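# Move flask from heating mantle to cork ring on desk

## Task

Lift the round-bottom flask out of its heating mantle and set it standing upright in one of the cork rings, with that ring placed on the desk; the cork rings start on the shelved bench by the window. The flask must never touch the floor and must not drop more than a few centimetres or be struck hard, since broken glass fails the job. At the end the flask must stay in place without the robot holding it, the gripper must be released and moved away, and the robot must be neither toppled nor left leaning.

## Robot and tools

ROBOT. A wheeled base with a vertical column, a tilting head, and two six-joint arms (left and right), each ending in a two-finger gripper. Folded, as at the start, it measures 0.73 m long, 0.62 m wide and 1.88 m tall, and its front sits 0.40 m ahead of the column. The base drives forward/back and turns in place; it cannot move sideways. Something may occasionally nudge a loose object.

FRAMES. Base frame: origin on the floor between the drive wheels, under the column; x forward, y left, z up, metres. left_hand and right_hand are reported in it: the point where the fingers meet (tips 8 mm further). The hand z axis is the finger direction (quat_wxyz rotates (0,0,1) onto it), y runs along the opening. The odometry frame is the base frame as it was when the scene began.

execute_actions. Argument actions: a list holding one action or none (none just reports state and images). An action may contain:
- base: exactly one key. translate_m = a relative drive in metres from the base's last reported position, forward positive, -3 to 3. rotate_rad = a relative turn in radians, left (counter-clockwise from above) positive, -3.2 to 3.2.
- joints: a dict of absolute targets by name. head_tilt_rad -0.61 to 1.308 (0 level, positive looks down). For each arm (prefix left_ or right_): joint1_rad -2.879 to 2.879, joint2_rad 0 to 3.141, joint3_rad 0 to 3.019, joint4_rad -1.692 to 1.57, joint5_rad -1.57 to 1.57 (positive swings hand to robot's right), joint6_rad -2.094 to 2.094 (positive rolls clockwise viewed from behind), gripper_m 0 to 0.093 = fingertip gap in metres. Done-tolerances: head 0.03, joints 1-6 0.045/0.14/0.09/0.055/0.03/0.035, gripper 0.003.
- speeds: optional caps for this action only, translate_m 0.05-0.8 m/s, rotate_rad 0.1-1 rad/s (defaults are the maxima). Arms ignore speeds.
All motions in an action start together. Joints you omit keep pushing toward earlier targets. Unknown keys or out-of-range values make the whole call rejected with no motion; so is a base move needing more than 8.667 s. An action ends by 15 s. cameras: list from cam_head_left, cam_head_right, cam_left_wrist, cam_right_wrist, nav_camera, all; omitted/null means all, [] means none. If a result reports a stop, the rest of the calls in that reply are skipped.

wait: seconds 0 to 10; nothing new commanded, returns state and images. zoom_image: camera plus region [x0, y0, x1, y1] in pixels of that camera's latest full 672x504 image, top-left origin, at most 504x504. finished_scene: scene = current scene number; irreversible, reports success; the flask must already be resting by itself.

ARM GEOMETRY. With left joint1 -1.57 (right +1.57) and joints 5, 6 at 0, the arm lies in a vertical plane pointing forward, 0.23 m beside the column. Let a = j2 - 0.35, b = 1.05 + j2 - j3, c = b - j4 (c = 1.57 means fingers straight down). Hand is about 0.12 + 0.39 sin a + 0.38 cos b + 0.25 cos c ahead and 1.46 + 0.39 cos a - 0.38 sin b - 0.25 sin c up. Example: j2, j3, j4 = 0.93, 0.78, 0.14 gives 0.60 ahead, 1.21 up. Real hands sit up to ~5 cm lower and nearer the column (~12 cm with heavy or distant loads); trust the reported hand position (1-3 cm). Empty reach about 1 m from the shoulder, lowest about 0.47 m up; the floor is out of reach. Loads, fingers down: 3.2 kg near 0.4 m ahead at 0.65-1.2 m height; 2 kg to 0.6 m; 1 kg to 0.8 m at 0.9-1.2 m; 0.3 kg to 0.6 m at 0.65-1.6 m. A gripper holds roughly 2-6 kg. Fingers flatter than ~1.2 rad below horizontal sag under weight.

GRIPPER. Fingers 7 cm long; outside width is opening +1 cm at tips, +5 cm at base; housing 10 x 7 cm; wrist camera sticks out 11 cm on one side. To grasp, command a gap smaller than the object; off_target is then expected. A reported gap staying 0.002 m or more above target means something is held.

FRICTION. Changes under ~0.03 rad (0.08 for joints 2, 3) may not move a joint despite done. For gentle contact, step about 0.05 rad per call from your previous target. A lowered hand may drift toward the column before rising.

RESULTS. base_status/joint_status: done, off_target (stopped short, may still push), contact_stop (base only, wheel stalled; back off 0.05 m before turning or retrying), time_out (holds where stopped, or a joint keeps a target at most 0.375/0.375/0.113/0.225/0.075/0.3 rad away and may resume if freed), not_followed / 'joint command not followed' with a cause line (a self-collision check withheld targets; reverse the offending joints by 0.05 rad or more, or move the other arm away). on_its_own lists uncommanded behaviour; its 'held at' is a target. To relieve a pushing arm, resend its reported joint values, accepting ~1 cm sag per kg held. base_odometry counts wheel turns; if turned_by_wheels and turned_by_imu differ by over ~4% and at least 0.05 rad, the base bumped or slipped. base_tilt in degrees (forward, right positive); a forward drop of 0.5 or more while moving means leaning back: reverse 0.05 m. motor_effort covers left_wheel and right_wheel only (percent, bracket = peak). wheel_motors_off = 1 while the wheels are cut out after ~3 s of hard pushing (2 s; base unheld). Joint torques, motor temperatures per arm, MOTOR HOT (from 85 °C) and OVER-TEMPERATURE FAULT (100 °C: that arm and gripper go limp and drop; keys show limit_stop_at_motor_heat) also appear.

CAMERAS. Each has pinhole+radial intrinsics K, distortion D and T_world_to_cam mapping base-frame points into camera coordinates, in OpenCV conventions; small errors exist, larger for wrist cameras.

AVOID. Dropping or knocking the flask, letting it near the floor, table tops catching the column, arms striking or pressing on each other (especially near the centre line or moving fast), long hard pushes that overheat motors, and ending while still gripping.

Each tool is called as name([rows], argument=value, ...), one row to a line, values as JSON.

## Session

execute_actions([
  {"joints":{"head_tilt_rad":0.3}},
])

Scene clock: 0.90 s.
Joint torques (N m, as the arm reports them, + toward a larger angle): left_arm=[-0.23 -8.69 -0.01 -1.   -0.02 -0.01] | right_arm=[-0.76 -6.44 -0.55 -1.36 -0.01 -0.04]
Motor temperatures (°C, as the motors report them): left_arm=[24 23 22 25 24 24] | right_arm=[25 29 23 26 25 23]
base_odometry: x=+0.000 y=+0.000 heading=+0.000 (m, m, rad; odometry frame)
turned_by_wheels: +0.000 (rad since the last result)
turned_by_imu: +0.000 (rad since the last result)
base_tilt: forward=-0.2 right=-0.4 (deg)
base_status: not commanded
joint_positions: head_tilt_rad=+0.319 left_joint1_rad=-1.559 left_joint2_rad=+0.845 left_joint3_rad=+0.419 left_joint4_rad=-0.987 left_joint5_rad=-0.005 left_joint6_rad=+0.079 left_gripper_m=+0.095 right_joint1_rad=+1.601 right_joint2_rad=+0.898 right_joint3_rad=+0.418 right_joint4_rad=-0.965 right_joint5_rad=-0.027 right_joint6_rad=-0.073 right_gripper_m=+0.094
joint_status: all done
wheel_motors_off: 0
motor_effort: left_wheel=+2(1) right_wheel=+5(5) (%)
left_hand: x=+0.1543 y=+0.2279 z=+1.2592 quat_wxyz=(+0.430, -0.032, -0.902, +0.011) (m; base frame)
right_hand: x=+0.1465 y=-0.2146 z=+1.2540 quat_wxyz=(+0.444, +0.039, -0.895, -0.037) (m; base frame)
pictures: cam_head_left, cam_head_right, cam_left_wrist, cam_right_wrist, nav_camera
camera_calibration (this result's frames):
cam_head_left: T_world_to_cam=[[0.0578203, -0.998126, 0.0200144, -0.00442794], [-0.297234, -0.0363503, -0.954112, 1.48445], [0.953052, 0.0492181, -0.298779, 0.341397], [0, 0, 0, 1]] pos_world=[0.116115, 0.0327375, 1.51842]
cam_head_right: T_world_to_cam=[[0.0654407, -0.997856, -0.00137457, -0.0522987], [-0.315656, -0.0193943, -0.948676, 1.48158], [0.946615, 0.0625159, -0.316248, 0.373599], [0, 0, 0, 1]] pos_world=[0.117439, -0.0468082, 1.52362]
cam_left_wrist: T_world_to_cam=[[-0.0493827, -0.997127, 0.0574446, 0.165478], [-0.0516438, 0.059987, 0.996862, -1.2581], [-0.997444, 0.0462611, -0.0544577, 0.336387], [0, 0, 0, 1]] pos_world=[0.278726, 0.224911, 1.26297]
cam_right_wrist: T_world_to_cam=[[0.0523274, -0.99459, -0.0897335, -0.109238], [-0.0281412, -0.0912896, 0.995427, -1.25223], [-0.998233, -0.0495629, -0.0327659, 0.300635], [0, 0, 0, 1]] pos_world=[0.270581, -0.208063, 1.24655]
Images, in order (width x height): cam_head_left 672x504, cam_head_right 672x504, cam_left_wrist 672x504, cam_right_wrist 672x504, nav_camera 672x504.

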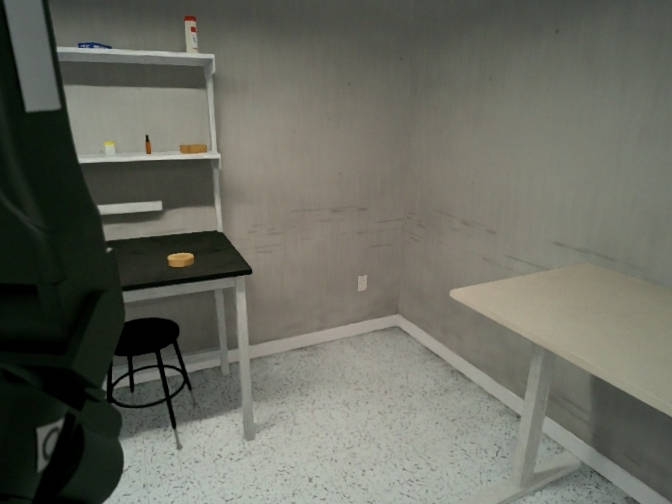

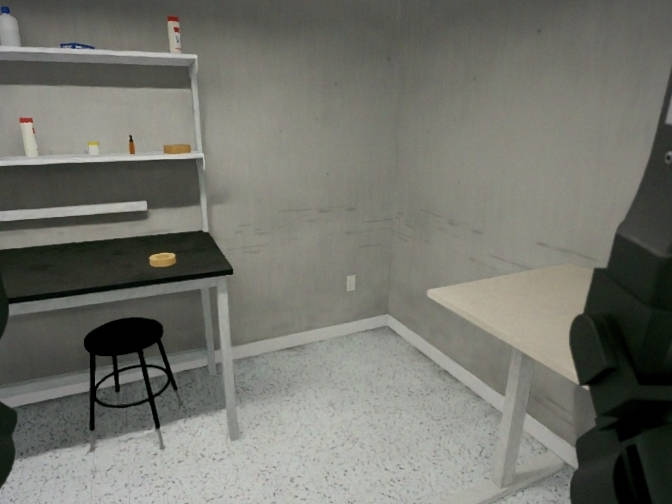

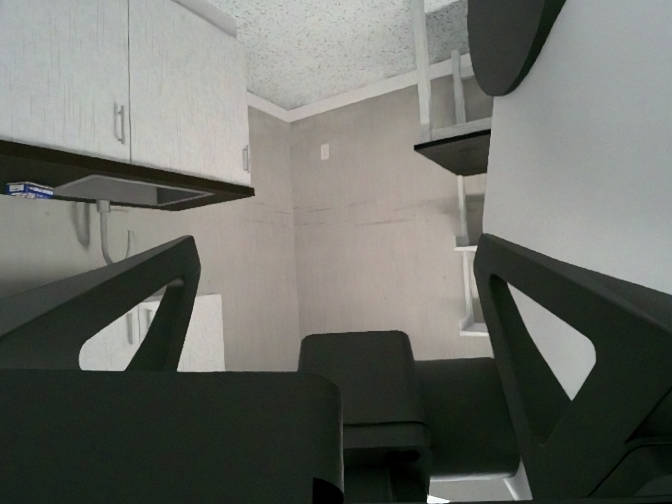

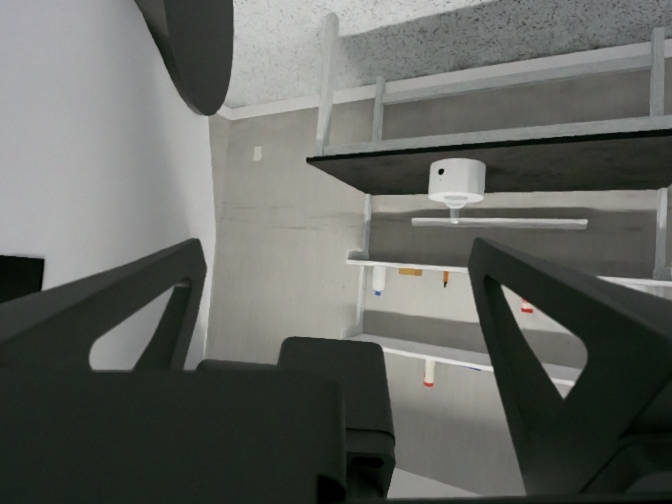

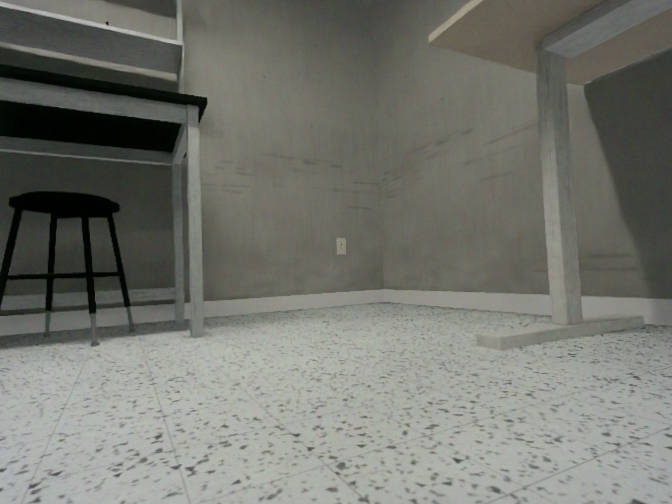

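execute_actions([
  {"base":{"rotate_rad":0.29},"joints":{"left_joint1_rad":-1.57,"left_joint2_rad":1.45,"left_joint3_rad":1.285,"left_joint4_rad":-0.355,"left_joint5_rad":0,"left_joint6_rad":0,"left_gripper_m":0.06}},
], cameras=[])

execute_actions([
  {"base":{"translate_m":1.1},"joints":{"head_tilt_rad":0.7}},
], cameras=["cam_head_left","cam_head_right"])

Scene clock: 10.80 s.
Joint torques (N m, as the arm reports them, + toward a larger angle): left_arm=[ -0.24 -18.73   3.49   0.54   0.04  -0.13] | right_arm=[-0.85 -6.58 -0.5  -1.35  0.   -0.04]
Motor temperatures (°C, as the motors report them): left_arm=[24 24 22 25 24 24] | right_arm=[25 29 23 26 25 23]
base_odometry: x=+0.000 y=+0.000 heading=+0.289 (m, m, rad; odometry frame)
turned_by_wheels: +0.289 (rad since the last result)
turned_by_imu: +0.284 (rad since the last result)
base_tilt: forward=-0.2 right=-0.4 (deg)
base_status: done
joint_positions: head_tilt_rad=+0.319 left_joint1_rad=-1.567 left_joint2_rad=+1.437 left_joint3_rad=+1.282 left_joint4_rad=-0.358 left_joint5_rad=-0.002 left_joint6_rad=+0.010 left_gripper_m=+0.060 right_joint1_rad=+1.601 right_joint2_rad=+0.898 right_joint3_rad=+0.418 right_joint4_rad=-0.965 right_joint5_rad=-0.027 right_joint6_rad=-0.073 right_gripper_m=+0.094
joint_status: all done
wheel_motors_off: 0
motor_effort: left_wheel=-3(30) right_wheel=+2(48) (%)
left_hand: x=+0.6055 y=+0.2274 z=+1.0317 quat_wxyz=(-0.005, -0.004, -1.000, -0.003) (m; base frame)
right_hand: x=+0.1465 y=-0.2146 z=+1.2540 quat_wxyz=(+0.444, +0.039, -0.895, -0.037) (m; base frame)
pictures: none
No camera images: the call's "cameras" was empty. Leave "cameras" out to get every camera's image.

Scene clock: 14.17 s.
Joint torques (N m, as the arm reports them, + toward a larger angle): left_arm=[ -0.39 -18.49   3.37   0.52   0.01  -0.12] | right_arm=[-0.9  -6.47 -0.52 -1.34  0.   -0.04]
Motor temperatures (°C, as the motors report them): left_arm=[24 24 22 25 24 24] | right_arm=[25 29 23 26 25 23]
base_odometry: x=+1.054 y=+0.314 heading=+0.290 (m, m, rad; odometry frame)
turned_by_wheels: +0.000 (rad since the last result)
turned_by_imu: +0.000 (rad since the last result)
base_tilt: forward=-0.2 right=-0.4 (deg)
base_status: done
joint_positions: head_tilt_rad=+0.703 left_joint1_rad=-1.567 left_joint2_rad=+1.437 left_joint3_rad=+1.282 left_joint4_rad=-0.358 left_joint5_rad=-0.002 left_joint6_rad=+0.010 left_gripper_m=+0.060 right_joint1_rad=+1.601 right_joint2_rad=+0.898 right_joint3_rad=+0.418 right_joint4_rad=-0.965 right_joint5_rad=-0.027 right_joint6_rad=-0.073 right_gripper_m=+0.094
joint_status: all done
wheel_motors_off: 0
motor_effort: left_wheel=-2(55) right_wheel=+0(53) (%)
left_hand: x=+0.6053 y=+0.2274 z=+1.0317 quat_wxyz=(-0.005, -0.004, -1.000, -0.003) (m; base frame)
right_hand: x=+0.1465 y=-0.2146 z=+1.2540 quat_wxyz=(+0.444, +0.039, -0.895, -0.037) (m; base frame)
pictures: cam_head_left, cam_head_right
camera_calibration (this result's frames):
cam_head_left: T_world_to_cam=[[0.0611075, -0.998126, -0.0031041, 0.0310102], [-0.633024, -0.0363503, -0.773279, 1.22275], [0.771717, 0.0492181, -0.634059, 0.866795], [0, 0, 0, 1]] pos_world=[0.103216, 0.0327375, 1.49522]
cam_head_right: T_world_to_cam=[[0.0601601, -0.997856, -0.0257903, -0.0144345], [-0.648067, -0.0193943, -0.761336, 1.2097], [0.759204, 0.0625159, -0.647844, 0.893628], [0, 0, 0, 1]] pos_world=[0.106391, -0.0468082, 1.49955]
Images, in order (width x height): cam_head_left 672x504, cam_head_right 672x504.

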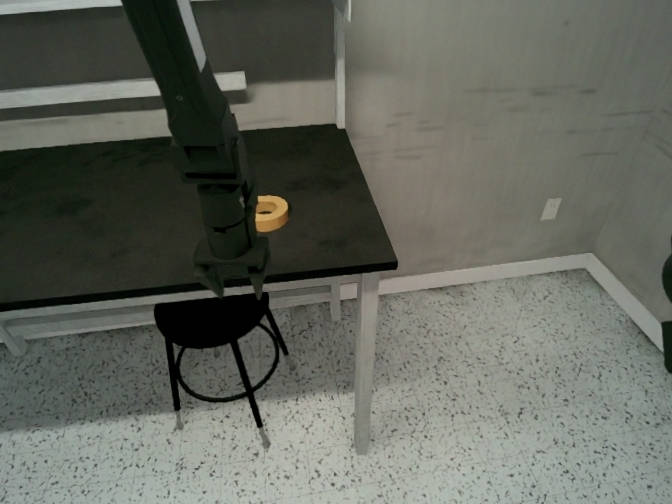

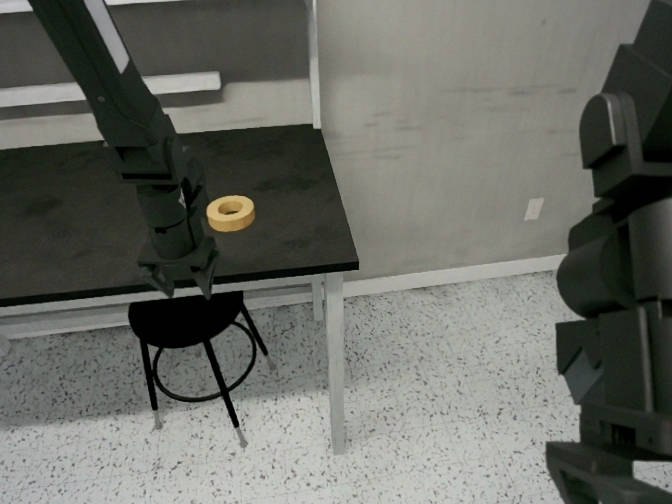

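execute_actions([
  {"base":{"translate_m":0.31},"joints":{"head_tilt_rad":0.85}},
], cameras=["cam_head_right","cam_left_wrist"])

Scene clock: 25.60 s.
Joint torques (N m, as the arm reports them, + toward a larger angle): left_arm=[ -0.04 -18.8    3.53   0.51   0.05  -0.14] | right_arm=[-0.95 -6.47 -0.58 -1.34  0.   -0.04]
Motor temperatures (°C, as the motors report them): left_arm=[24 25 23 25 24 24] | right_arm=[25 29 23 26 25 23]
base_odometry: x=+1.352 y=+0.403 heading=+0.289 (m, m, rad; odometry frame)
turned_by_wheels: +0.000 (rad since the last result)
turned_by_imu: -0.001 (rad since the last result)
base_tilt: forward=-0.2 right=-0.4 (deg)
base_status: done
joint_positions: head_tilt_rad=+0.852 left_joint1_rad=-1.567 left_joint2_rad=+1.437 left_joint3_rad=+1.282 left_joint4_rad=-0.358 left_joint5_rad=-0.002 left_joint6_rad=+0.010 left_gripper_m=+0.060 right_joint1_rad=+1.601 right_joint2_rad=+0.898 right_joint3_rad=+0.419 right_joint4_rad=-0.965 right_joint5_rad=-0.027 right_joint6_rad=-0.073 right_gripper_m=+0.094
joint_status: all done
wheel_motors_off: 0
motor_effort: left_wheel=+1(33) right_wheel=+0(34) (%)
left_hand: x=+0.6053 y=+0.2274 z=+1.0317 quat_wxyz=(-0.005, -0.004, -1.000, -0.003) (m; base frame)
right_hand: x=+0.1469 y=-0.2145 z=+1.2539 quat_wxyz=(+0.443, +0.039, -0.895, -0.037) (m; base frame)
pictures: cam_head_right, cam_left_wrist
camera_calibration (this result's frames):
cam_head_right: T_world_to_cam=[[0.0556742, -0.997856, -0.0344203, -0.000919994], [-0.75373, -0.0193943, -0.656898, 1.05415], [0.654822, 0.0625159, -0.753193, 1.06108], [0, 0, 0, 1]] pos_world=[0.0997747, -0.0468082, 1.49164]
cam_left_wrist: T_world_to_cam=[[-0.0154795, -0.99988, -0.000510962, 0.24021], [-0.815129, 0.0123233, 0.579148, -0.104058], [-0.579072, 0.00938139, -0.815222, 1.31386], [0, 0, 0, 1]] pos_world=[0.679716, 0.229138, 1.13147]
Images, in order (width x height): cam_head_right 672x504, cam_left_wrist 672x504.

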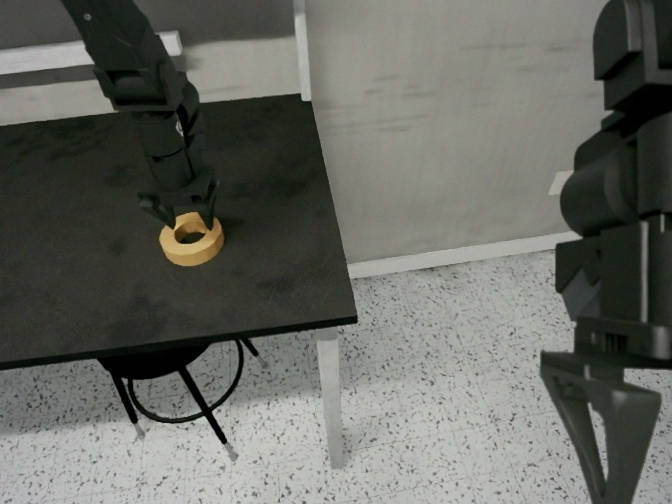

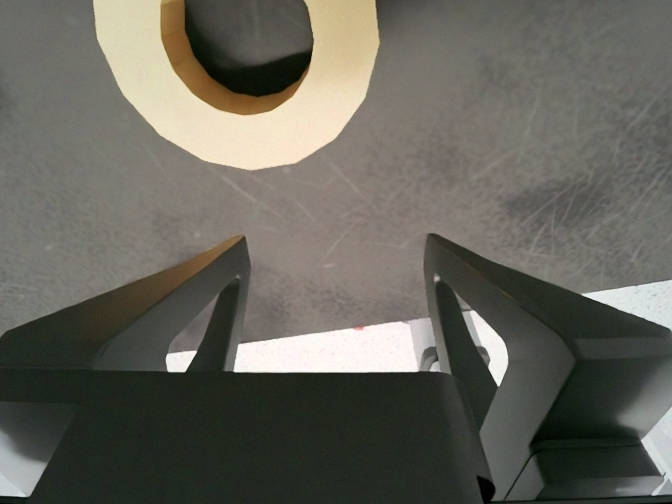

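execute_actions([
  {"base":{"translate_m":0.05}},
], cameras=[])

execute_actions([
  {"joints":{"left_joint2_rad":1.58,"left_joint3_rad":1.39,"left_joint4_rad":-0.33}},
], cameras=["cam_head_right","cam_left_wrist"])

Scene clock: 29.83 s.
Joint torques (N m, as the arm reports them, + toward a larger angle): left_arm=[ -0.4  -18.77   3.29   0.43   0.04  -0.14] | right_arm=[-0.73 -6.68 -0.64 -1.37  0.   -0.05]
Motor temperatures (°C, as the motors report them): left_arm=[24 25 23 25 24 24] | right_arm=[25 29 23 26 25 23]
base_odometry: x=+1.399 y=+0.417 heading=+0.289 (m, m, rad; odometry frame)
turned_by_wheels: +0.000 (rad since the last result)
turned_by_imu: -0.001 (rad since the last result)
base_tilt: forward=-0.1 right=-0.4 (deg)
base_status: done
joint_positions: head_tilt_rad=+0.852 left_joint1_rad=-1.567 left_joint2_rad=+1.437 left_joint3_rad=+1.282 left_joint4_rad=-0.358 left_joint5_rad=-0.002 left_joint6_rad=+0.010 left_gripper_m=+0.060 right_joint1_rad=+1.601 right_joint2_rad=+0.898 right_joint3_rad=+0.419 right_joint4_rad=-0.965 right_joint5_rad=-0.027 right_joint6_rad=-0.073 right_gripper_m=+0.094
joint_status: not commanded
wheel_motors_off: 0
motor_effort: left_wheel=-2(32) right_wheel=+0(34) (%)
left_hand: x=+0.6055 y=+0.2274 z=+1.0317 quat_wxyz=(-0.005, -0.004, -1.000, -0.003) (m; base frame)
right_hand: x=+0.1471 y=-0.2145 z=+1.2538 quat_wxyz=(+0.443, +0.039, -0.895, -0.037) (m; base frame)
pictures: none
No camera images: the call's "cameras" was empty. Leave "cameras" out to get every camera's image.

Scene clock: 30.80 s.
Joint torques (N m, as the arm reports them, + toward a larger angle): left_arm=[ -0.09 -18.94   3.3    0.53   0.07  -0.14] | right_arm=[-0.89 -6.38 -0.58 -1.36  0.   -0.05]
Motor temperatures (°C, as the motors report them): left_arm=[24 25 23 25 24 24] | right_arm=[25 29 23 26 25 23]
base_odometry: x=+1.399 y=+0.417 heading=+0.289 (m, m, rad; odometry frame)
turned_by_wheels: +0.000 (rad since the last result)
turned_by_imu: +0.000 (rad since the last result)
base_tilt: forward=-0.2 right=-0.4 (deg)
base_status: not commanded
joint_positions: head_tilt_rad=+0.852 left_joint1_rad=-1.567 left_joint2_rad=+1.568 left_joint3_rad=+1.385 left_joint4_rad=-0.332 left_joint5_rad=-0.002 left_joint6_rad=+0.010 left_gripper_m=+0.060 right_joint1_rad=+1.601 right_joint2_rad=+0.898 right_joint3_rad=+0.419 right_joint4_rad=-0.965 right_joint5_rad=-0.027 right_joint6_rad=-0.073 right_gripper_m=+0.094
joint_status: all done
wheel_motors_off: 0
motor_effort: left_wheel=+0(2) right_wheel=+0(0) (%)
left_hand: x=+0.6149 y=+0.2276 z=+0.9817 quat_wxyz=(-0.004, -0.004, -1.000, -0.003) (m; base frame)
right_hand: x=+0.1471 y=-0.2145 z=+1.2538 quat_wxyz=(+0.443, +0.039, -0.895, -0.037) (m; base frame)
pictures: cam_head_right, cam_left_wrist
camera_calibration (this result's frames):
cam_head_right: T_world_to_cam=[[0.0556639, -0.997856, -0.0344369, -0.000893861], [-0.753926, -0.0193943, -0.656673, 1.05381], [0.654597, 0.0625159, -0.753389, 1.0614], [0, 0, 0, 1]] pos_world=[0.0997602, -0.0468082, 1.49162]
cam_left_wrist: T_world_to_cam=[[-0.0154727, -0.99988, -0.000471015, 0.24048], [-0.813802, 0.0123196, 0.581012, -0.0699397], [-0.580937, 0.00937316, -0.813895, 1.27857], [0, 0, 0, 1]] pos_world=[0.689572, 0.229329, 1.08137]
Images, in order (width x height): cam_head_right 672x504, cam_left_wrist 672x504.

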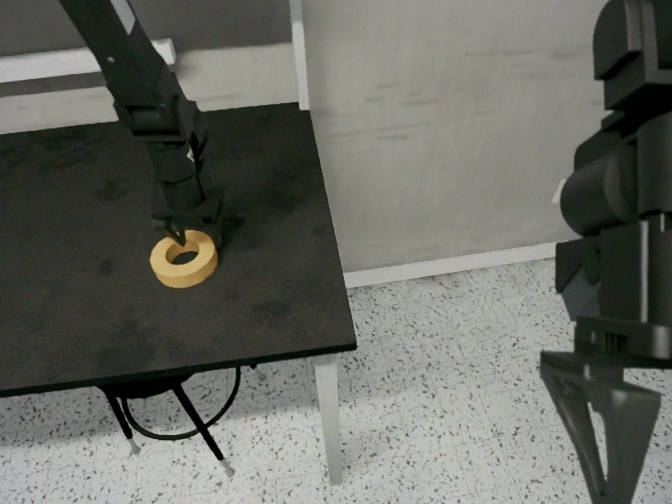

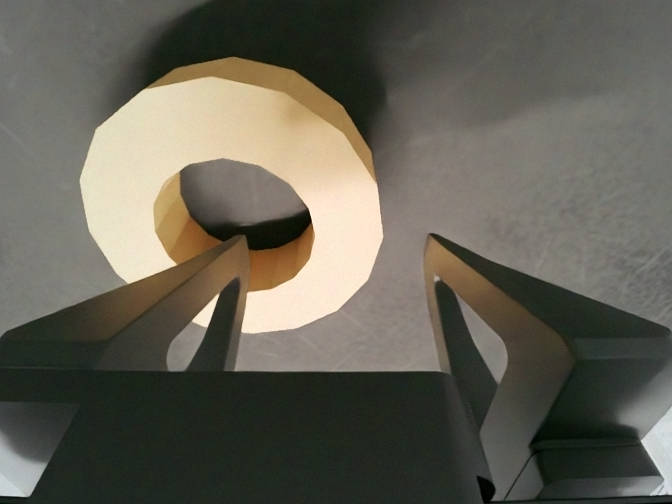

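execute_actions([
  {"joints":{"left_joint2_rad":1.685,"left_joint3_rad":1.46,"left_joint4_rad":-0.295}},
], cameras=["cam_left_wrist"])

execute_actions([
  {"joints":{"left_gripper_m":0.0}},
], cameras=[])

execute_actions([
  {"joints":{"left_joint2_rad":1.25,"left_joint3_rad":1.285,"left_joint4_rad":-0.555}},
], cameras=["cam_head_right"])

execute_actions([
  {"base":{"translate_m":-0.95},"joints":{"head_tilt_rad":0.6}},
], cameras=[])

execute_actions([
  {"base":{"rotate_rad":-1.45}},
], cameras=["cam_head_left","cam_head_right"])

Scene clock: 38.43 s.
Joint torques (N m, as the arm reports them, + toward a larger angle): left_arm=[ -0.33 -18.47   3.15   0.71   0.09  -0.11] | right_arm=[-0.9  -6.59 -0.63 -1.37  0.   -0.04]
Motor temperatures (°C, as the motors report them): left_arm=[24 25 23 25 24 24] | right_arm=[25 29 23 26 25 23]
base_odometry: x=+1.399 y=+0.417 heading=+0.289 (m, m, rad; odometry frame)
turned_by_wheels: +0.000 (rad since the last result)
turned_by_imu: -0.001 (rad since the last result)
base_tilt: forward=-0.2 right=-0.4 (deg)
base_status: not commanded
joint_positions: head_tilt_rad=+0.852 left_joint1_rad=-1.567 left_joint2_rad=+1.660 left_joint3_rad=+1.457 left_joint4_rad=-0.301 left_joint5_rad=-0.003 left_joint6_rad=+0.007 left_gripper_m=+0.060 right_joint1_rad=+1.601 right_joint2_rad=+0.898 right_joint3_rad=+0.419 right_joint4_rad=-0.965 right_joint5_rad=-0.027 right_joint6_rad=-0.073 right_gripper_m=+0.094
joint_status: all done
wheel_motors_off: 0
motor_effort: left_wheel=+1(1) right_wheel=+0(1) (%)
left_hand: x=+0.6208 y=+0.2276 z=+0.9455 quat_wxyz=(-0.009, -0.003, -1.000, -0.003) (m; base frame)
right_hand: x=+0.1471 y=-0.2145 z=+1.2538 quat_wxyz=(+0.443, +0.039, -0.895, -0.037) (m; base frame)
pictures: cam_left_wrist
camera_calibration (this result's frames):
cam_left_wrist: T_world_to_cam=[[-0.0133841, -0.999909, -0.00142802, 0.240229], [-0.819991, 0.0101585, 0.572287, -0.0315443], [-0.57222, 0.0088305, -0.820052, 1.25302], [0, 0, 0, 1]] pos_world=[0.694354, 0.229463, 1.04594]
Images, in order (width x height): cam_left_wrist 672x504.

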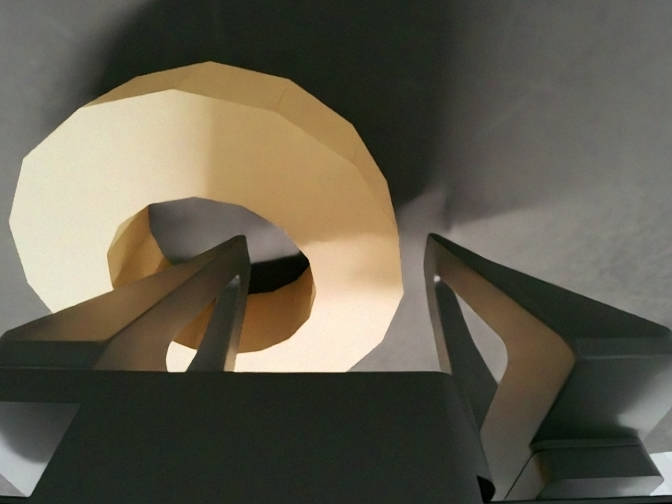

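Scene clock: 39.07 s.
Joint torques (N m, as the arm reports them, + toward a larger angle): left_arm=[ -0.29 -18.63   3.15   0.66  -0.01  -0.08] | right_arm=[-0.84 -6.44 -0.61 -1.37  0.01 -0.04]
Motor temperatures (°C, as the motors report them): left_arm=[24 25 23 25 24 24] | right_arm=[25 29 23 26 25 23]
base_odometry: x=+1.399 y=+0.417 heading=+0.289 (m, m, rad; odometry frame)
turned_by_wheels: +0.000 (rad since the last result)
turned_by_imu: +0.000 (rad since the last result)
base_tilt: forward=-0.2 right=-0.4 (deg)
base_status: not commanded
joint_positions: head_tilt_rad=+0.852 left_joint1_rad=-1.567 left_joint2_rad=+1.660 left_joint3_rad=+1.457 left_joint4_rad=-0.301 left_joint5_rad=-0.001 left_joint6_rad=+0.007 left_gripper_m=+0.024 right_joint1_rad=+1.601 right_joint2_rad=+0.898 right_joint3_rad=+0.419 right_joint4_rad=-0.965 right_joint5_rad=-0.027 right_joint6_rad=-0.073 right_gripper_m=+0.094
joint_status: left_gripper_m off_target (ended at +0.024, target +0.000)
wheel_motors_off: 0
motor_effort: left_wheel=-1(1) right_wheel=+0(0) (%)
left_hand: x=+0.6208 y=+0.2273 z=+0.9455 quat_wxyz=(-0.009, -0.003, -1.000, -0.002) (m; base frame)
right_hand: x=+0.1471 y=-0.2145 z=+1.2538 quat_wxyz=(+0.443, +0.039, -0.895, -0.037) (m; base frame)
pictures: none
No camera images: the call's "cameras" was empty. Leave "cameras" out to get every camera's image.

Scene clock: 40.47 s.
Joint torques (N m, as the arm reports them, + toward a larger angle): left_arm=[ -0.15 -17.84   4.7    0.29   0.03  -0.1 ] | right_arm=[-0.82 -6.43 -0.64 -1.34  0.   -0.03]
Motor temperatures (°C, as the motors report them): left_arm=[24 26 23 25 24 24] | right_arm=[25 29 23 26 25 23]
base_odometry: x=+1.399 y=+0.417 heading=+0.289 (m, m, rad; odometry frame)
turned_by_wheels: +0.000 (rad since the last result)
turned_by_imu: +0.000 (rad since the last result)
base_tilt: forward=-0.1 right=-0.4 (deg)
base_status: not commanded
joint_positions: head_tilt_rad=+0.852 left_joint1_rad=-1.567 left_joint2_rad=+1.228 left_joint3_rad=+1.284 left_joint4_rad=-0.552 left_joint5_rad=-0.001 left_joint6_rad=+0.007 left_gripper_m=+0.024 right_joint1_rad=+1.601 right_joint2_rad=+0.898 right_joint3_rad=+0.419 right_joint4_rad=-0.965 right_joint5_rad=-0.027 right_joint6_rad=-0.073 right_gripper_m=+0.094
joint_status: all done
wheel_motors_off: 0
motor_effort: left_wheel=+0(2) right_wheel=+0(1) (%)
left_hand: x=+0.6368 y=+0.2267 z=+1.1356 quat_wxyz=(-0.014, -0.003, -1.000, -0.002) (m; base frame)
right_hand: x=+0.1471 y=-0.2145 z=+1.2538 quat_wxyz=(+0.443, +0.039, -0.895, -0.037) (m; base frame)
pictures: cam_head_right
camera_calibration (this result's frames):
cam_head_right: T_world_to_cam=[[0.0556639, -0.997856, -0.0344369, -0.000893853], [-0.753926, -0.0193943, -0.656673, 1.05381], [0.654597, 0.0625159, -0.753389, 1.0614], [0, 0, 0, 1]] pos_world=[0.0997602, -0.0468082, 1.49162]
Images, in order (width x height): cam_head_right 672x504.

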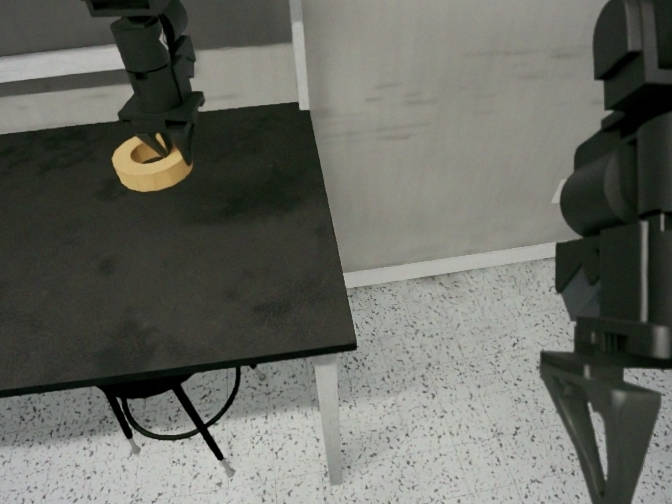

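Scene clock: 43.70 s.
Joint torques (N m, as the arm reports them, + toward a larger angle): left_arm=[ -0.16 -18.44   4.86   0.36  -0.01  -0.12] | right_arm=[-0.82 -6.38 -0.3  -1.37  0.   -0.05]
Motor temperatures (°C, as the motors report them): left_arm=[24 26 23 25 24 24] | right_arm=[25 29 23 26 25 23]
base_odometry: x=+0.489 y=+0.146 heading=+0.289 (m, m, rad; odometry frame)
turned_by_wheels: -0.001 (rad since the last result)
turned_by_imu: -0.002 (rad since the last result)
base_tilt: forward=-0.2 right=-0.3 (deg)
base_status: done
joint_positions: head_tilt_rad=+0.617 left_joint1_rad=-1.567 left_joint2_rad=+1.230 left_joint3_rad=+1.278 left_joint4_rad=-0.552 left_joint5_rad=-0.001 left_joint6_rad=+0.007 left_gripper_m=+0.024 right_joint1_rad=+1.601 right_joint2_rad=+0.898 right_joint3_rad=+0.415 right_joint4_rad=-0.965 right_joint5_rad=-0.027 right_joint6_rad=-0.073 right_gripper_m=+0.094
joint_status: all done
wheel_motors_off: 0
motor_effort: left_wheel=-1(35) right_wheel=+1(46) (%)
left_hand: x=+0.6330 y=+0.2267 z=+1.1331 quat_wxyz=(-0.010, -0.003, -1.000, -0.002) (m; base frame)
right_hand: x=+0.1447 y=-0.2146 z=+1.2546 quat_wxyz=(+0.445, +0.039, -0.894, -0.037) (m; base frame)
pictures: none
No camera images: the call's "cameras" was empty. Leave "cameras" out to get every camera's image.

Scene clock: 46.47 s.
Joint torques (N m, as the arm reports them, + toward a larger angle): left_arm=[ -0.09 -17.93   4.99   0.26   0.03  -0.1 ] | right_arm=[-0.88 -6.51 -0.34 -1.36  0.   -0.05]
Motor temperatures (°C, as the motors report them): left_arm=[24 26 23 25 24 24] | right_arm=[25 29 23 26 25 23]
base_odometry: x=+0.489 y=+0.146 heading=-1.161 (m, m, rad; odometry frame)
turned_by_wheels: -1.449 (rad since the last result)
turned_by_imu: -1.432 (rad since the last result)
base_tilt: forward=-0.2 right=-0.4 (deg)
base_status: done
joint_positions: head_tilt_rad=+0.617 left_joint1_rad=-1.568 left_joint2_rad=+1.230 left_joint3_rad=+1.278 left_joint4_rad=-0.552 left_joint5_rad=-0.001 left_joint6_rad=+0.007 left_gripper_m=+0.024 right_joint1_rad=+1.601 right_joint2_rad=+0.898 right_joint3_rad=+0.415 right_joint4_rad=-0.965 right_joint5_rad=-0.027 right_joint6_rad=-0.073 right_gripper_m=+0.094
joint_status: not commanded
wheel_motors_off: 0
motor_effort: left_wheel=+2(54) right_wheel=-2(39) (%)
left_hand: x=+0.6330 y=+0.2265 z=+1.1331 quat_wxyz=(-0.010, -0.003, -1.000, -0.002) (m; base frame)
right_hand: x=+0.1447 y=-0.2146 z=+1.2546 quat_wxyz=(+0.445, +0.039, -0.894, -0.037) (m; base frame)
pictures: cam_head_left, cam_head_right
camera_calibration (this result's frames):
cam_head_left: T_world_to_cam=[[0.0611477, -0.998126, 0.00217363, 0.0228805], [-0.564028, -0.0363503, -0.824955, 1.29889], [0.823488, 0.0492181, -0.565194, 0.758155], [0, 0, 0, 1]] pos_world=[0.106877, 0.0327375, 1.49998]
cam_head_right: T_world_to_cam=[[0.0621589, -0.997856, -0.0205098, -0.0226664], [-0.580045, -0.0193943, -0.814354, 1.28795], [0.81221, 0.0625159, -0.580006, 0.786507], [0, 0, 0, 1]] pos_world=[0.109668, -0.0468082, 1.50456]
Images, in order (width x height): cam_head_left 672x504, cam_head_right 672x504.

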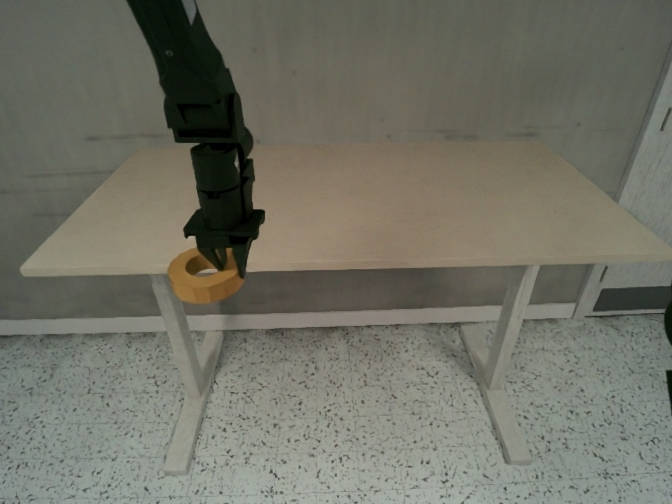

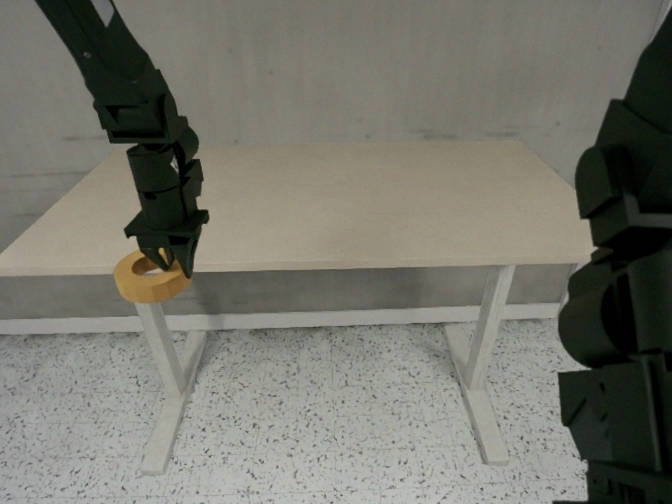

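execute_actions([
  {"base":{"translate_m":0.45},"joints":{"head_tilt_rad":0.8}},
], cameras=[])

execute_actions([
  {"joints":{"left_joint2_rad":1.52,"left_joint3_rad":1.37,"left_joint4_rad":-0.36}},
], cameras=["cam_head_right","cam_left_wrist"])

Scene clock: 53.13 s.
Joint torques (N m, as the arm reports them, + toward a larger angle): left_arm=[  0.29 -18.4    4.99   0.43   0.    -0.09] | right_arm=[-0.79 -6.51 -0.63 -1.38 -0.01 -0.05]
Motor temperatures (°C, as the motors report them): left_arm=[24 26 23 25 24 24] | right_arm=[25 29 23 26 25 23]
base_odometry: x=+0.668 y=-0.267 heading=-1.161 (m, m, rad; odometry frame)
turned_by_wheels: +0.000 (rad since the last result)
turned_by_imu: -0.002 (rad since the last result)
base_tilt: forward=-0.2 right=-0.4 (deg)
base_status: done
joint_positions: head_tilt_rad=+0.803 left_joint1_rad=-1.568 left_joint2_rad=+1.231 left_joint3_rad=+1.278 left_joint4_rad=-0.552 left_joint5_rad=-0.001 left_joint6_rad=+0.007 left_gripper_m=+0.024 right_joint1_rad=+1.601 right_joint2_rad=+0.898 right_joint3_rad=+0.419 right_joint4_rad=-0.965 right_joint5_rad=-0.027 right_joint6_rad=-0.073 right_gripper_m=+0.094
joint_status: all done
wheel_motors_off: 0
motor_effort: left_wheel=-1(58) right_wheel=+0(57) (%)
left_hand: x=+0.6326 y=+0.2265 z=+1.1325 quat_wxyz=(-0.009, -0.003, -1.000, -0.002) (m; base frame)
right_hand: x=+0.1471 y=-0.2145 z=+1.2538 quat_wxyz=(+0.443, +0.039, -0.895, -0.037) (m; base frame)
pictures: none
No camera images: the call's "cameras" was empty. Leave "cameras" out to get every camera's image.

Scene clock: 54.23 s.
Joint torques (N m, as the arm reports them, + toward a larger angle): left_arm=[ -0.51 -21.53   3.89   0.37   0.01  -0.08] | right_arm=[-0.9  -6.45 -0.64 -1.37  0.   -0.04]
Motor temperatures (°C, as the motors report them): left_arm=[24 26 23 25 24 24] | right_arm=[25 29 23 26 25 23]
base_odometry: x=+0.668 y=-0.267 heading=-1.161 (m, m, rad; odometry frame)
turned_by_wheels: +0.000 (rad since the last result)
turned_by_imu: +0.000 (rad since the last result)
base_tilt: forward=-0.1 right=-0.4 (deg)
base_status: not commanded
joint_positions: head_tilt_rad=+0.803 left_joint1_rad=-1.568 left_joint2_rad=+1.541 left_joint3_rad=+1.356 left_joint4_rad=-0.362 left_joint5_rad=-0.001 left_joint6_rad=+0.007 left_gripper_m=+0.024 right_joint1_rad=+1.601 right_joint2_rad=+0.898 right_joint3_rad=+0.419 right_joint4_rad=-0.965 right_joint5_rad=-0.027 right_joint6_rad=-0.073 right_gripper_m=+0.094
joint_status: all done
wheel_motors_off: 0
motor_effort: left_wheel=+0(1) right_wheel=+0(1) (%)
left_hand: x=+0.6027 y=+0.2269 z=+0.9913 quat_wxyz=(+0.012, -0.003, -1.000, -0.002) (m; base frame)
right_hand: x=+0.1471 y=-0.2145 z=+1.2538 quat_wxyz=(+0.443, +0.039, -0.895, -0.037) (m; base frame)
pictures: cam_head_right, cam_left_wrist
camera_calibration (this result's frames):
cam_head_right: T_world_to_cam=[[0.0573107, -0.997856, -0.0316205, -0.00531348], [-0.720269, -0.0193943, -0.693424, 1.10873], [0.691324, 0.0625159, -0.719836, 1.00789], [0, 0, 0, 1]] pos_world=[0.102109, -0.0468082, 1.49416]
cam_left_wrist: T_world_to_cam=[[-0.0134446, -0.999909, 0.00145537, 0.236475], [-0.794801, 0.0115699, 0.60676, -0.122269], [-0.606721, 0.0070009, -0.794884, 1.27648], [0, 0, 0, 1]] pos_world=[0.680465, 0.228931, 1.08849]
Images, in order (width x height): cam_head_right 672x504, cam_left_wrist 672x504.

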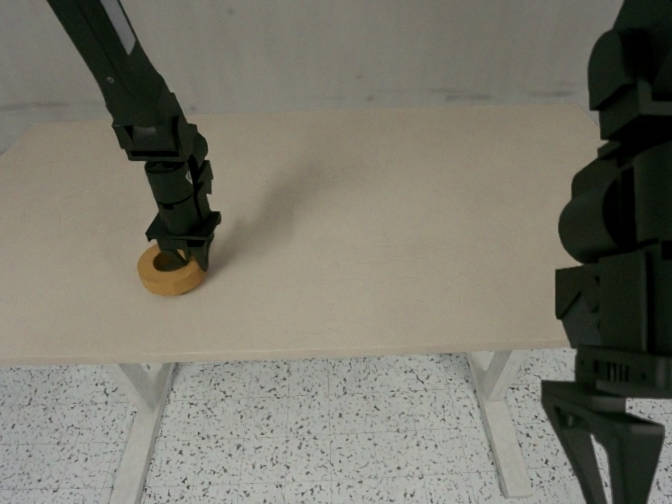

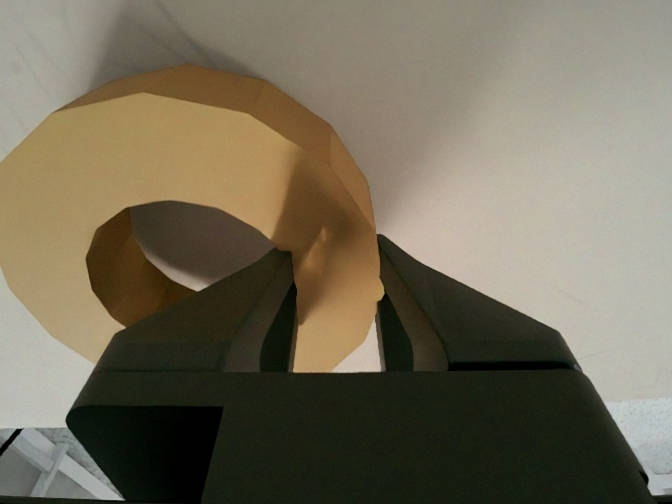

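execute_actions([
  {"joints":{"left_gripper_m":0.06}},
], cameras=[])

execute_actions([
  {"joints":{"left_joint2_rad":1.36,"left_joint4_rad":-0.5}},
], cameras=["cam_head_right"])

execute_actions([
  {"base":{"translate_m":-0.5},"joints":{"head_tilt_rad":0.5,"left_joint2_rad":1.0,"left_joint3_rad":1.15,"left_joint4_rad":-0.67,"left_gripper_m":0.08}},
], cameras=[])

execute_actions([
  {"base":{"rotate_rad":-1.59}},
], cameras=[])

execute_actions([
  {"base":{"translate_m":0.8},"joints":{"head_tilt_rad":0.7}},
], cameras=["cam_head_left","cam_head_right"])

Scene clock: 64.60 s.
Joint torques (N m, as the arm reports them, + toward a larger angle): left_arm=[ -0.31 -21.17   3.99   0.48   0.01  -0.11] | right_arm=[-0.85 -6.33 -0.62 -1.34 -0.01 -0.04]
Motor temperatures (°C, as the motors report them): left_arm=[24 26 23 25 24 24] | right_arm=[25 29 23 26 25 23]
base_odometry: x=+0.668 y=-0.267 heading=-1.161 (m, m, rad; odometry frame)
turned_by_wheels: +0.000 (rad since the last result)
turned_by_imu: -0.001 (rad since the last result)
base_tilt: forward=-0.2 right=-0.4 (deg)
base_status: not commanded
joint_positions: head_tilt_rad=+0.803 left_joint1_rad=-1.568 left_joint2_rad=+1.541 left_joint3_rad=+1.356 left_joint4_rad=-0.362 left_joint5_rad=-0.001 left_joint6_rad=+0.007 left_gripper_m=+0.060 right_joint1_rad=+1.601 right_joint2_rad=+0.898 right_joint3_rad=+0.419 right_joint4_rad=-0.965 right_joint5_rad=-0.027 right_joint6_rad=-0.073 right_gripper_m=+0.094
joint_status: all done
wheel_motors_off: 0
motor_effort: left_wheel=+1(1) right_wheel=+0(0) (%)
left_hand: x=+0.6027 y=+0.2269 z=+0.9913 quat_wxyz=(+0.012, -0.003, -1.000, -0.002) (m; base frame)
right_hand: x=+0.1471 y=-0.2145 z=+1.2538 quat_wxyz=(+0.443, +0.039, -0.895, -0.037) (m; base frame)
pictures: none
No camera images: the call's "cameras" was empty. Leave "cameras" out to get every camera's image.

Scene clock: 65.63 s.
Joint torques (N m, as the arm reports them, + toward a larger angle): left_arm=[ -0.48 -19.44   4.77   0.38   0.    -0.08] | right_arm=[-0.83 -6.46 -0.6  -1.39 -0.01 -0.04]
Motor temperatures (°C, as the motors report them): left_arm=[24 26 23 25 24 24] | right_arm=[25 29 23 26 25 23]
base_odometry: x=+0.668 y=-0.267 heading=-1.161 (m, m, rad; odometry frame)
turned_by_wheels: +0.000 (rad since the last result)
turned_by_imu: +0.000 (rad since the last result)
base_tilt: forward=-0.2 right=-0.4 (deg)
base_status: not commanded
joint_positions: head_tilt_rad=+0.803 left_joint1_rad=-1.568 left_joint2_rad=+1.343 left_joint3_rad=+1.365 left_joint4_rad=-0.496 left_joint5_rad=-0.001 left_joint6_rad=+0.007 left_gripper_m=+0.060 right_joint1_rad=+1.601 right_joint2_rad=+0.898 right_joint3_rad=+0.419 right_joint4_rad=-0.965 right_joint5_rad=-0.027 right_joint6_rad=-0.073 right_gripper_m=+0.094
joint_status: all done
wheel_motors_off: 0
motor_effort: left_wheel=+0(0) right_wheel=+0(1) (%)
left_hand: x=+0.6573 y=+0.2267 z=+1.0929 quat_wxyz=(-0.025, -0.003, -1.000, -0.002) (m; base frame)
right_hand: x=+0.1471 y=-0.2145 z=+1.2538 quat_wxyz=(+0.443, +0.039, -0.895, -0.037) (m; base frame)
pictures: cam_head_right
camera_calibration (this result's frames):
cam_head_right: T_world_to_cam=[[0.0573107, -0.997856, -0.0316205, -0.00531349], [-0.720269, -0.0193943, -0.693424, 1.10873], [0.691324, 0.0625159, -0.719835, 1.00789], [0, 0, 0, 1]] pos_world=[0.102109, -0.0468082, 1.49416]
Images, in order (width x height): cam_head_right 672x504.

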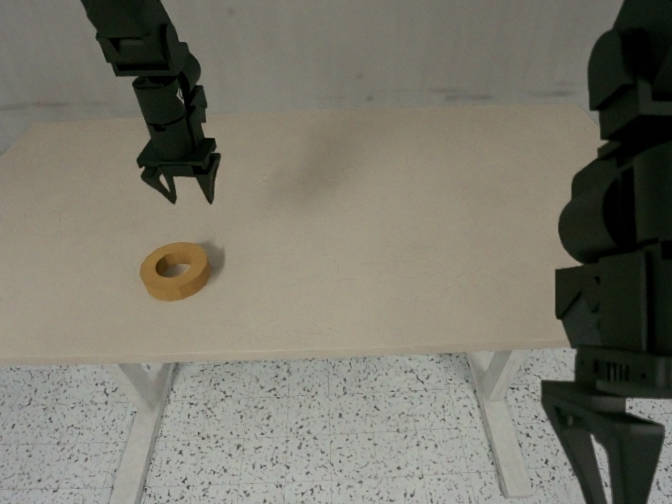

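Scene clock: 68.17 s.
Joint torques (N m, as the arm reports them, + toward a larger angle): left_arm=[ -0.19 -16.39   5.66   0.4    0.05  -0.11] | right_arm=[-0.88 -6.36 -0.36 -1.36  0.   -0.04]
Motor temperatures (°C, as the motors report them): left_arm=[24 26 23 25 24 24] | right_arm=[25 29 23 26 25 23]
base_odometry: x=+0.469 y=+0.192 heading=-1.162 (m, m, rad; odometry frame)
turned_by_wheels: -0.001 (rad since the last result)
turned_by_imu: -0.002 (rad since the last result)
base_tilt: forward=-0.2 right=-0.4 (deg)
base_status: done
joint_positions: head_tilt_rad=+0.518 left_joint1_rad=-1.568 left_joint2_rad=+0.981 left_joint3_rad=+1.144 left_joint4_rad=-0.670 left_joint5_rad=-0.001 left_joint6_rad=+0.007 left_gripper_m=+0.080 right_joint1_rad=+1.601 right_joint2_rad=+0.898 right_joint3_rad=+0.415 right_joint4_rad=-0.965 right_joint5_rad=-0.027 right_joint6_rad=-0.073 right_gripper_m=+0.094
joint_status: all done
wheel_motors_off: 0
motor_effort: left_wheel=-1(37) right_wheel=+1(47) (%)
left_hand: x=+0.5985 y=+0.2262 z=+1.2248 quat_wxyz=(-0.008, -0.003, -1.000, -0.002) (m; base frame)
right_hand: x=+0.1449 y=-0.2146 z=+1.2545 quat_wxyz=(+0.445, +0.039, -0.894, -0.037) (m; base frame)
pictures: none
No camera images: the call's "cameras" was empty. Leave "cameras" out to get every camera's image.

Scene clock: 71.07 s.
Joint torques (N m, as the arm reports them, + toward a larger angle): left_arm=[ -0.2  -16.37   5.62   0.43   0.03  -0.1 ] | right_arm=[-0.83 -6.52 -0.4  -1.35  0.   -0.05]
Motor temperatures (°C, as the motors report them): left_arm=[24 26 23 25 24 24] | right_arm=[25 29 23 26 25 23]
base_odometry: x=+0.469 y=+0.192 heading=-2.751 (m, m, rad; odometry frame)
turned_by_wheels: -1.589 (rad since the last result)
turned_by_imu: -1.570 (rad since the last result)
base_tilt: forward=-0.2 right=-0.4 (deg)
base_status: done
joint_positions: head_tilt_rad=+0.518 left_joint1_rad=-1.568 left_joint2_rad=+0.981 left_joint3_rad=+1.144 left_joint4_rad=-0.670 left_joint5_rad=-0.001 left_joint6_rad=+0.007 left_gripper_m=+0.080 right_joint1_rad=+1.601 right_joint2_rad=+0.898 right_joint3_rad=+0.415 right_joint4_rad=-0.965 right_joint5_rad=-0.027 right_joint6_rad=-0.073 right_gripper_m=+0.095
joint_status: not commanded
wheel_motors_off: 0
motor_effort: left_wheel=+4(54) right_wheel=-2(45) (%)
left_hand: x=+0.5985 y=+0.2262 z=+1.2248 quat_wxyz=(-0.008, -0.003, -1.000, -0.002) (m; base frame)
right_hand: x=+0.1449 y=-0.2146 z=+1.2545 quat_wxyz=(+0.445, +0.039, -0.894, -0.037) (m; base frame)
pictures: none
No camera images: the call's "cameras" was empty. Leave "cameras" out to get every camera's image.

Scene clock: 74.03 s.
Joint torques (N m, as the arm reports them, + toward a larger angle): left_arm=[ -0.2  -16.37   5.72   0.4    0.    -0.09] | right_arm=[-0.73 -6.43 -0.6  -1.38  0.   -0.05]
Motor temperatures (°C, as the motors report them): left_arm=[24 26 23 25 24 24] | right_arm=[25 29 23 26 25 23]
base_odometry: x=-0.271 y=-0.113 heading=-2.751 (m, m, rad; odometry frame)
turned_by_wheels: +0.000 (rad since the last result)
turned_by_imu: -0.001 (rad since the last result)
base_tilt: forward=-0.2 right=-0.4 (deg)
base_status: done
joint_positions: head_tilt_rad=+0.703 left_joint1_rad=-1.568 left_joint2_rad=+0.981 left_joint3_rad=+1.144 left_joint4_rad=-0.670 left_joint5_rad=-0.001 left_joint6_rad=+0.007 left_gripper_m=+0.080 right_joint1_rad=+1.601 right_joint2_rad=+0.898 right_joint3_rad=+0.419 right_joint4_rad=-0.965 right_joint5_rad=-0.027 right_joint6_rad=-0.073 right_gripper_m=+0.095
joint_status: all done
wheel_motors_off: 0
motor_effort: left_wheel=+1(59) right_wheel=+0(57) (%)
left_hand: x=+0.5981 y=+0.2262 z=+1.2246 quat_wxyz=(-0.008, -0.003, -1.000, -0.002) (m; base frame)
right_hand: x=+0.1471 y=-0.2145 z=+1.2538 quat_wxyz=(+0.443, +0.039, -0.895, -0.037) (m; base frame)
pictures: cam_head_left, cam_head_right
camera_calibration (this result's frames):
cam_head_left: T_world_to_cam=[[0.0611076, -0.998126, -0.00310318, 0.0310088], [-0.633012, -0.0363503, -0.773288, 1.22277], [0.771726, 0.0492181, -0.634047, 0.866777], [0, 0, 0, 1]] pos_world=[0.103217, 0.0327375, 1.49523]
cam_head_right: T_world_to_cam=[[0.0601605, -0.997856, -0.0257894, -0.0144359], [-0.648055, -0.0193943, -0.761346, 1.20972], [0.759213, 0.0625159, -0.647832, 0.893609], [0, 0, 0, 1]] pos_world=[0.106392, -0.0468082, 1.49955]
Images, in order (width x height): cam_head_left 672x504, cam_head_right 672x504.

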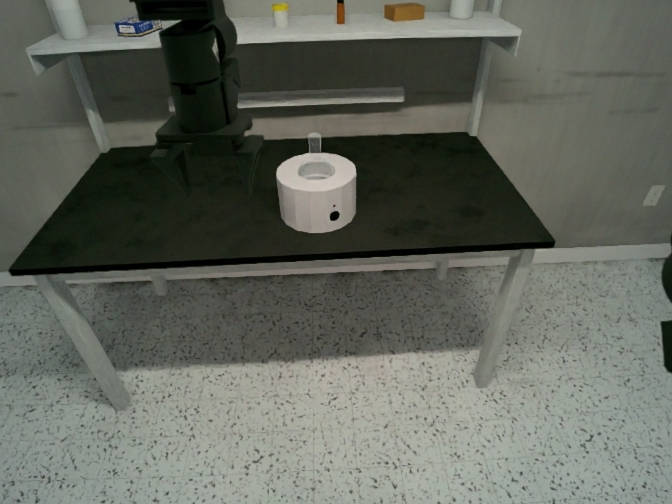

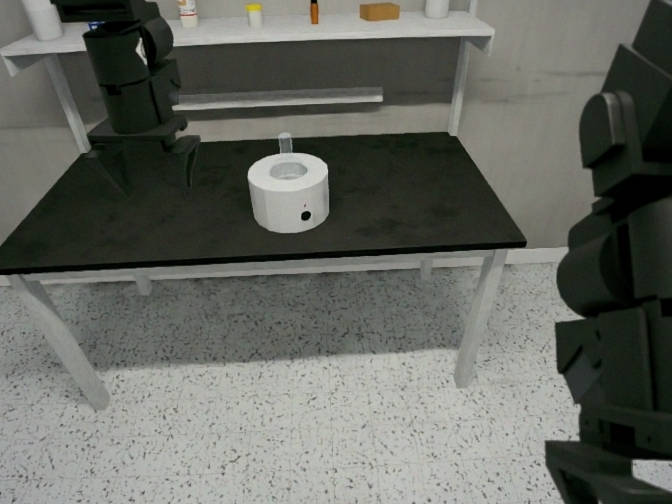

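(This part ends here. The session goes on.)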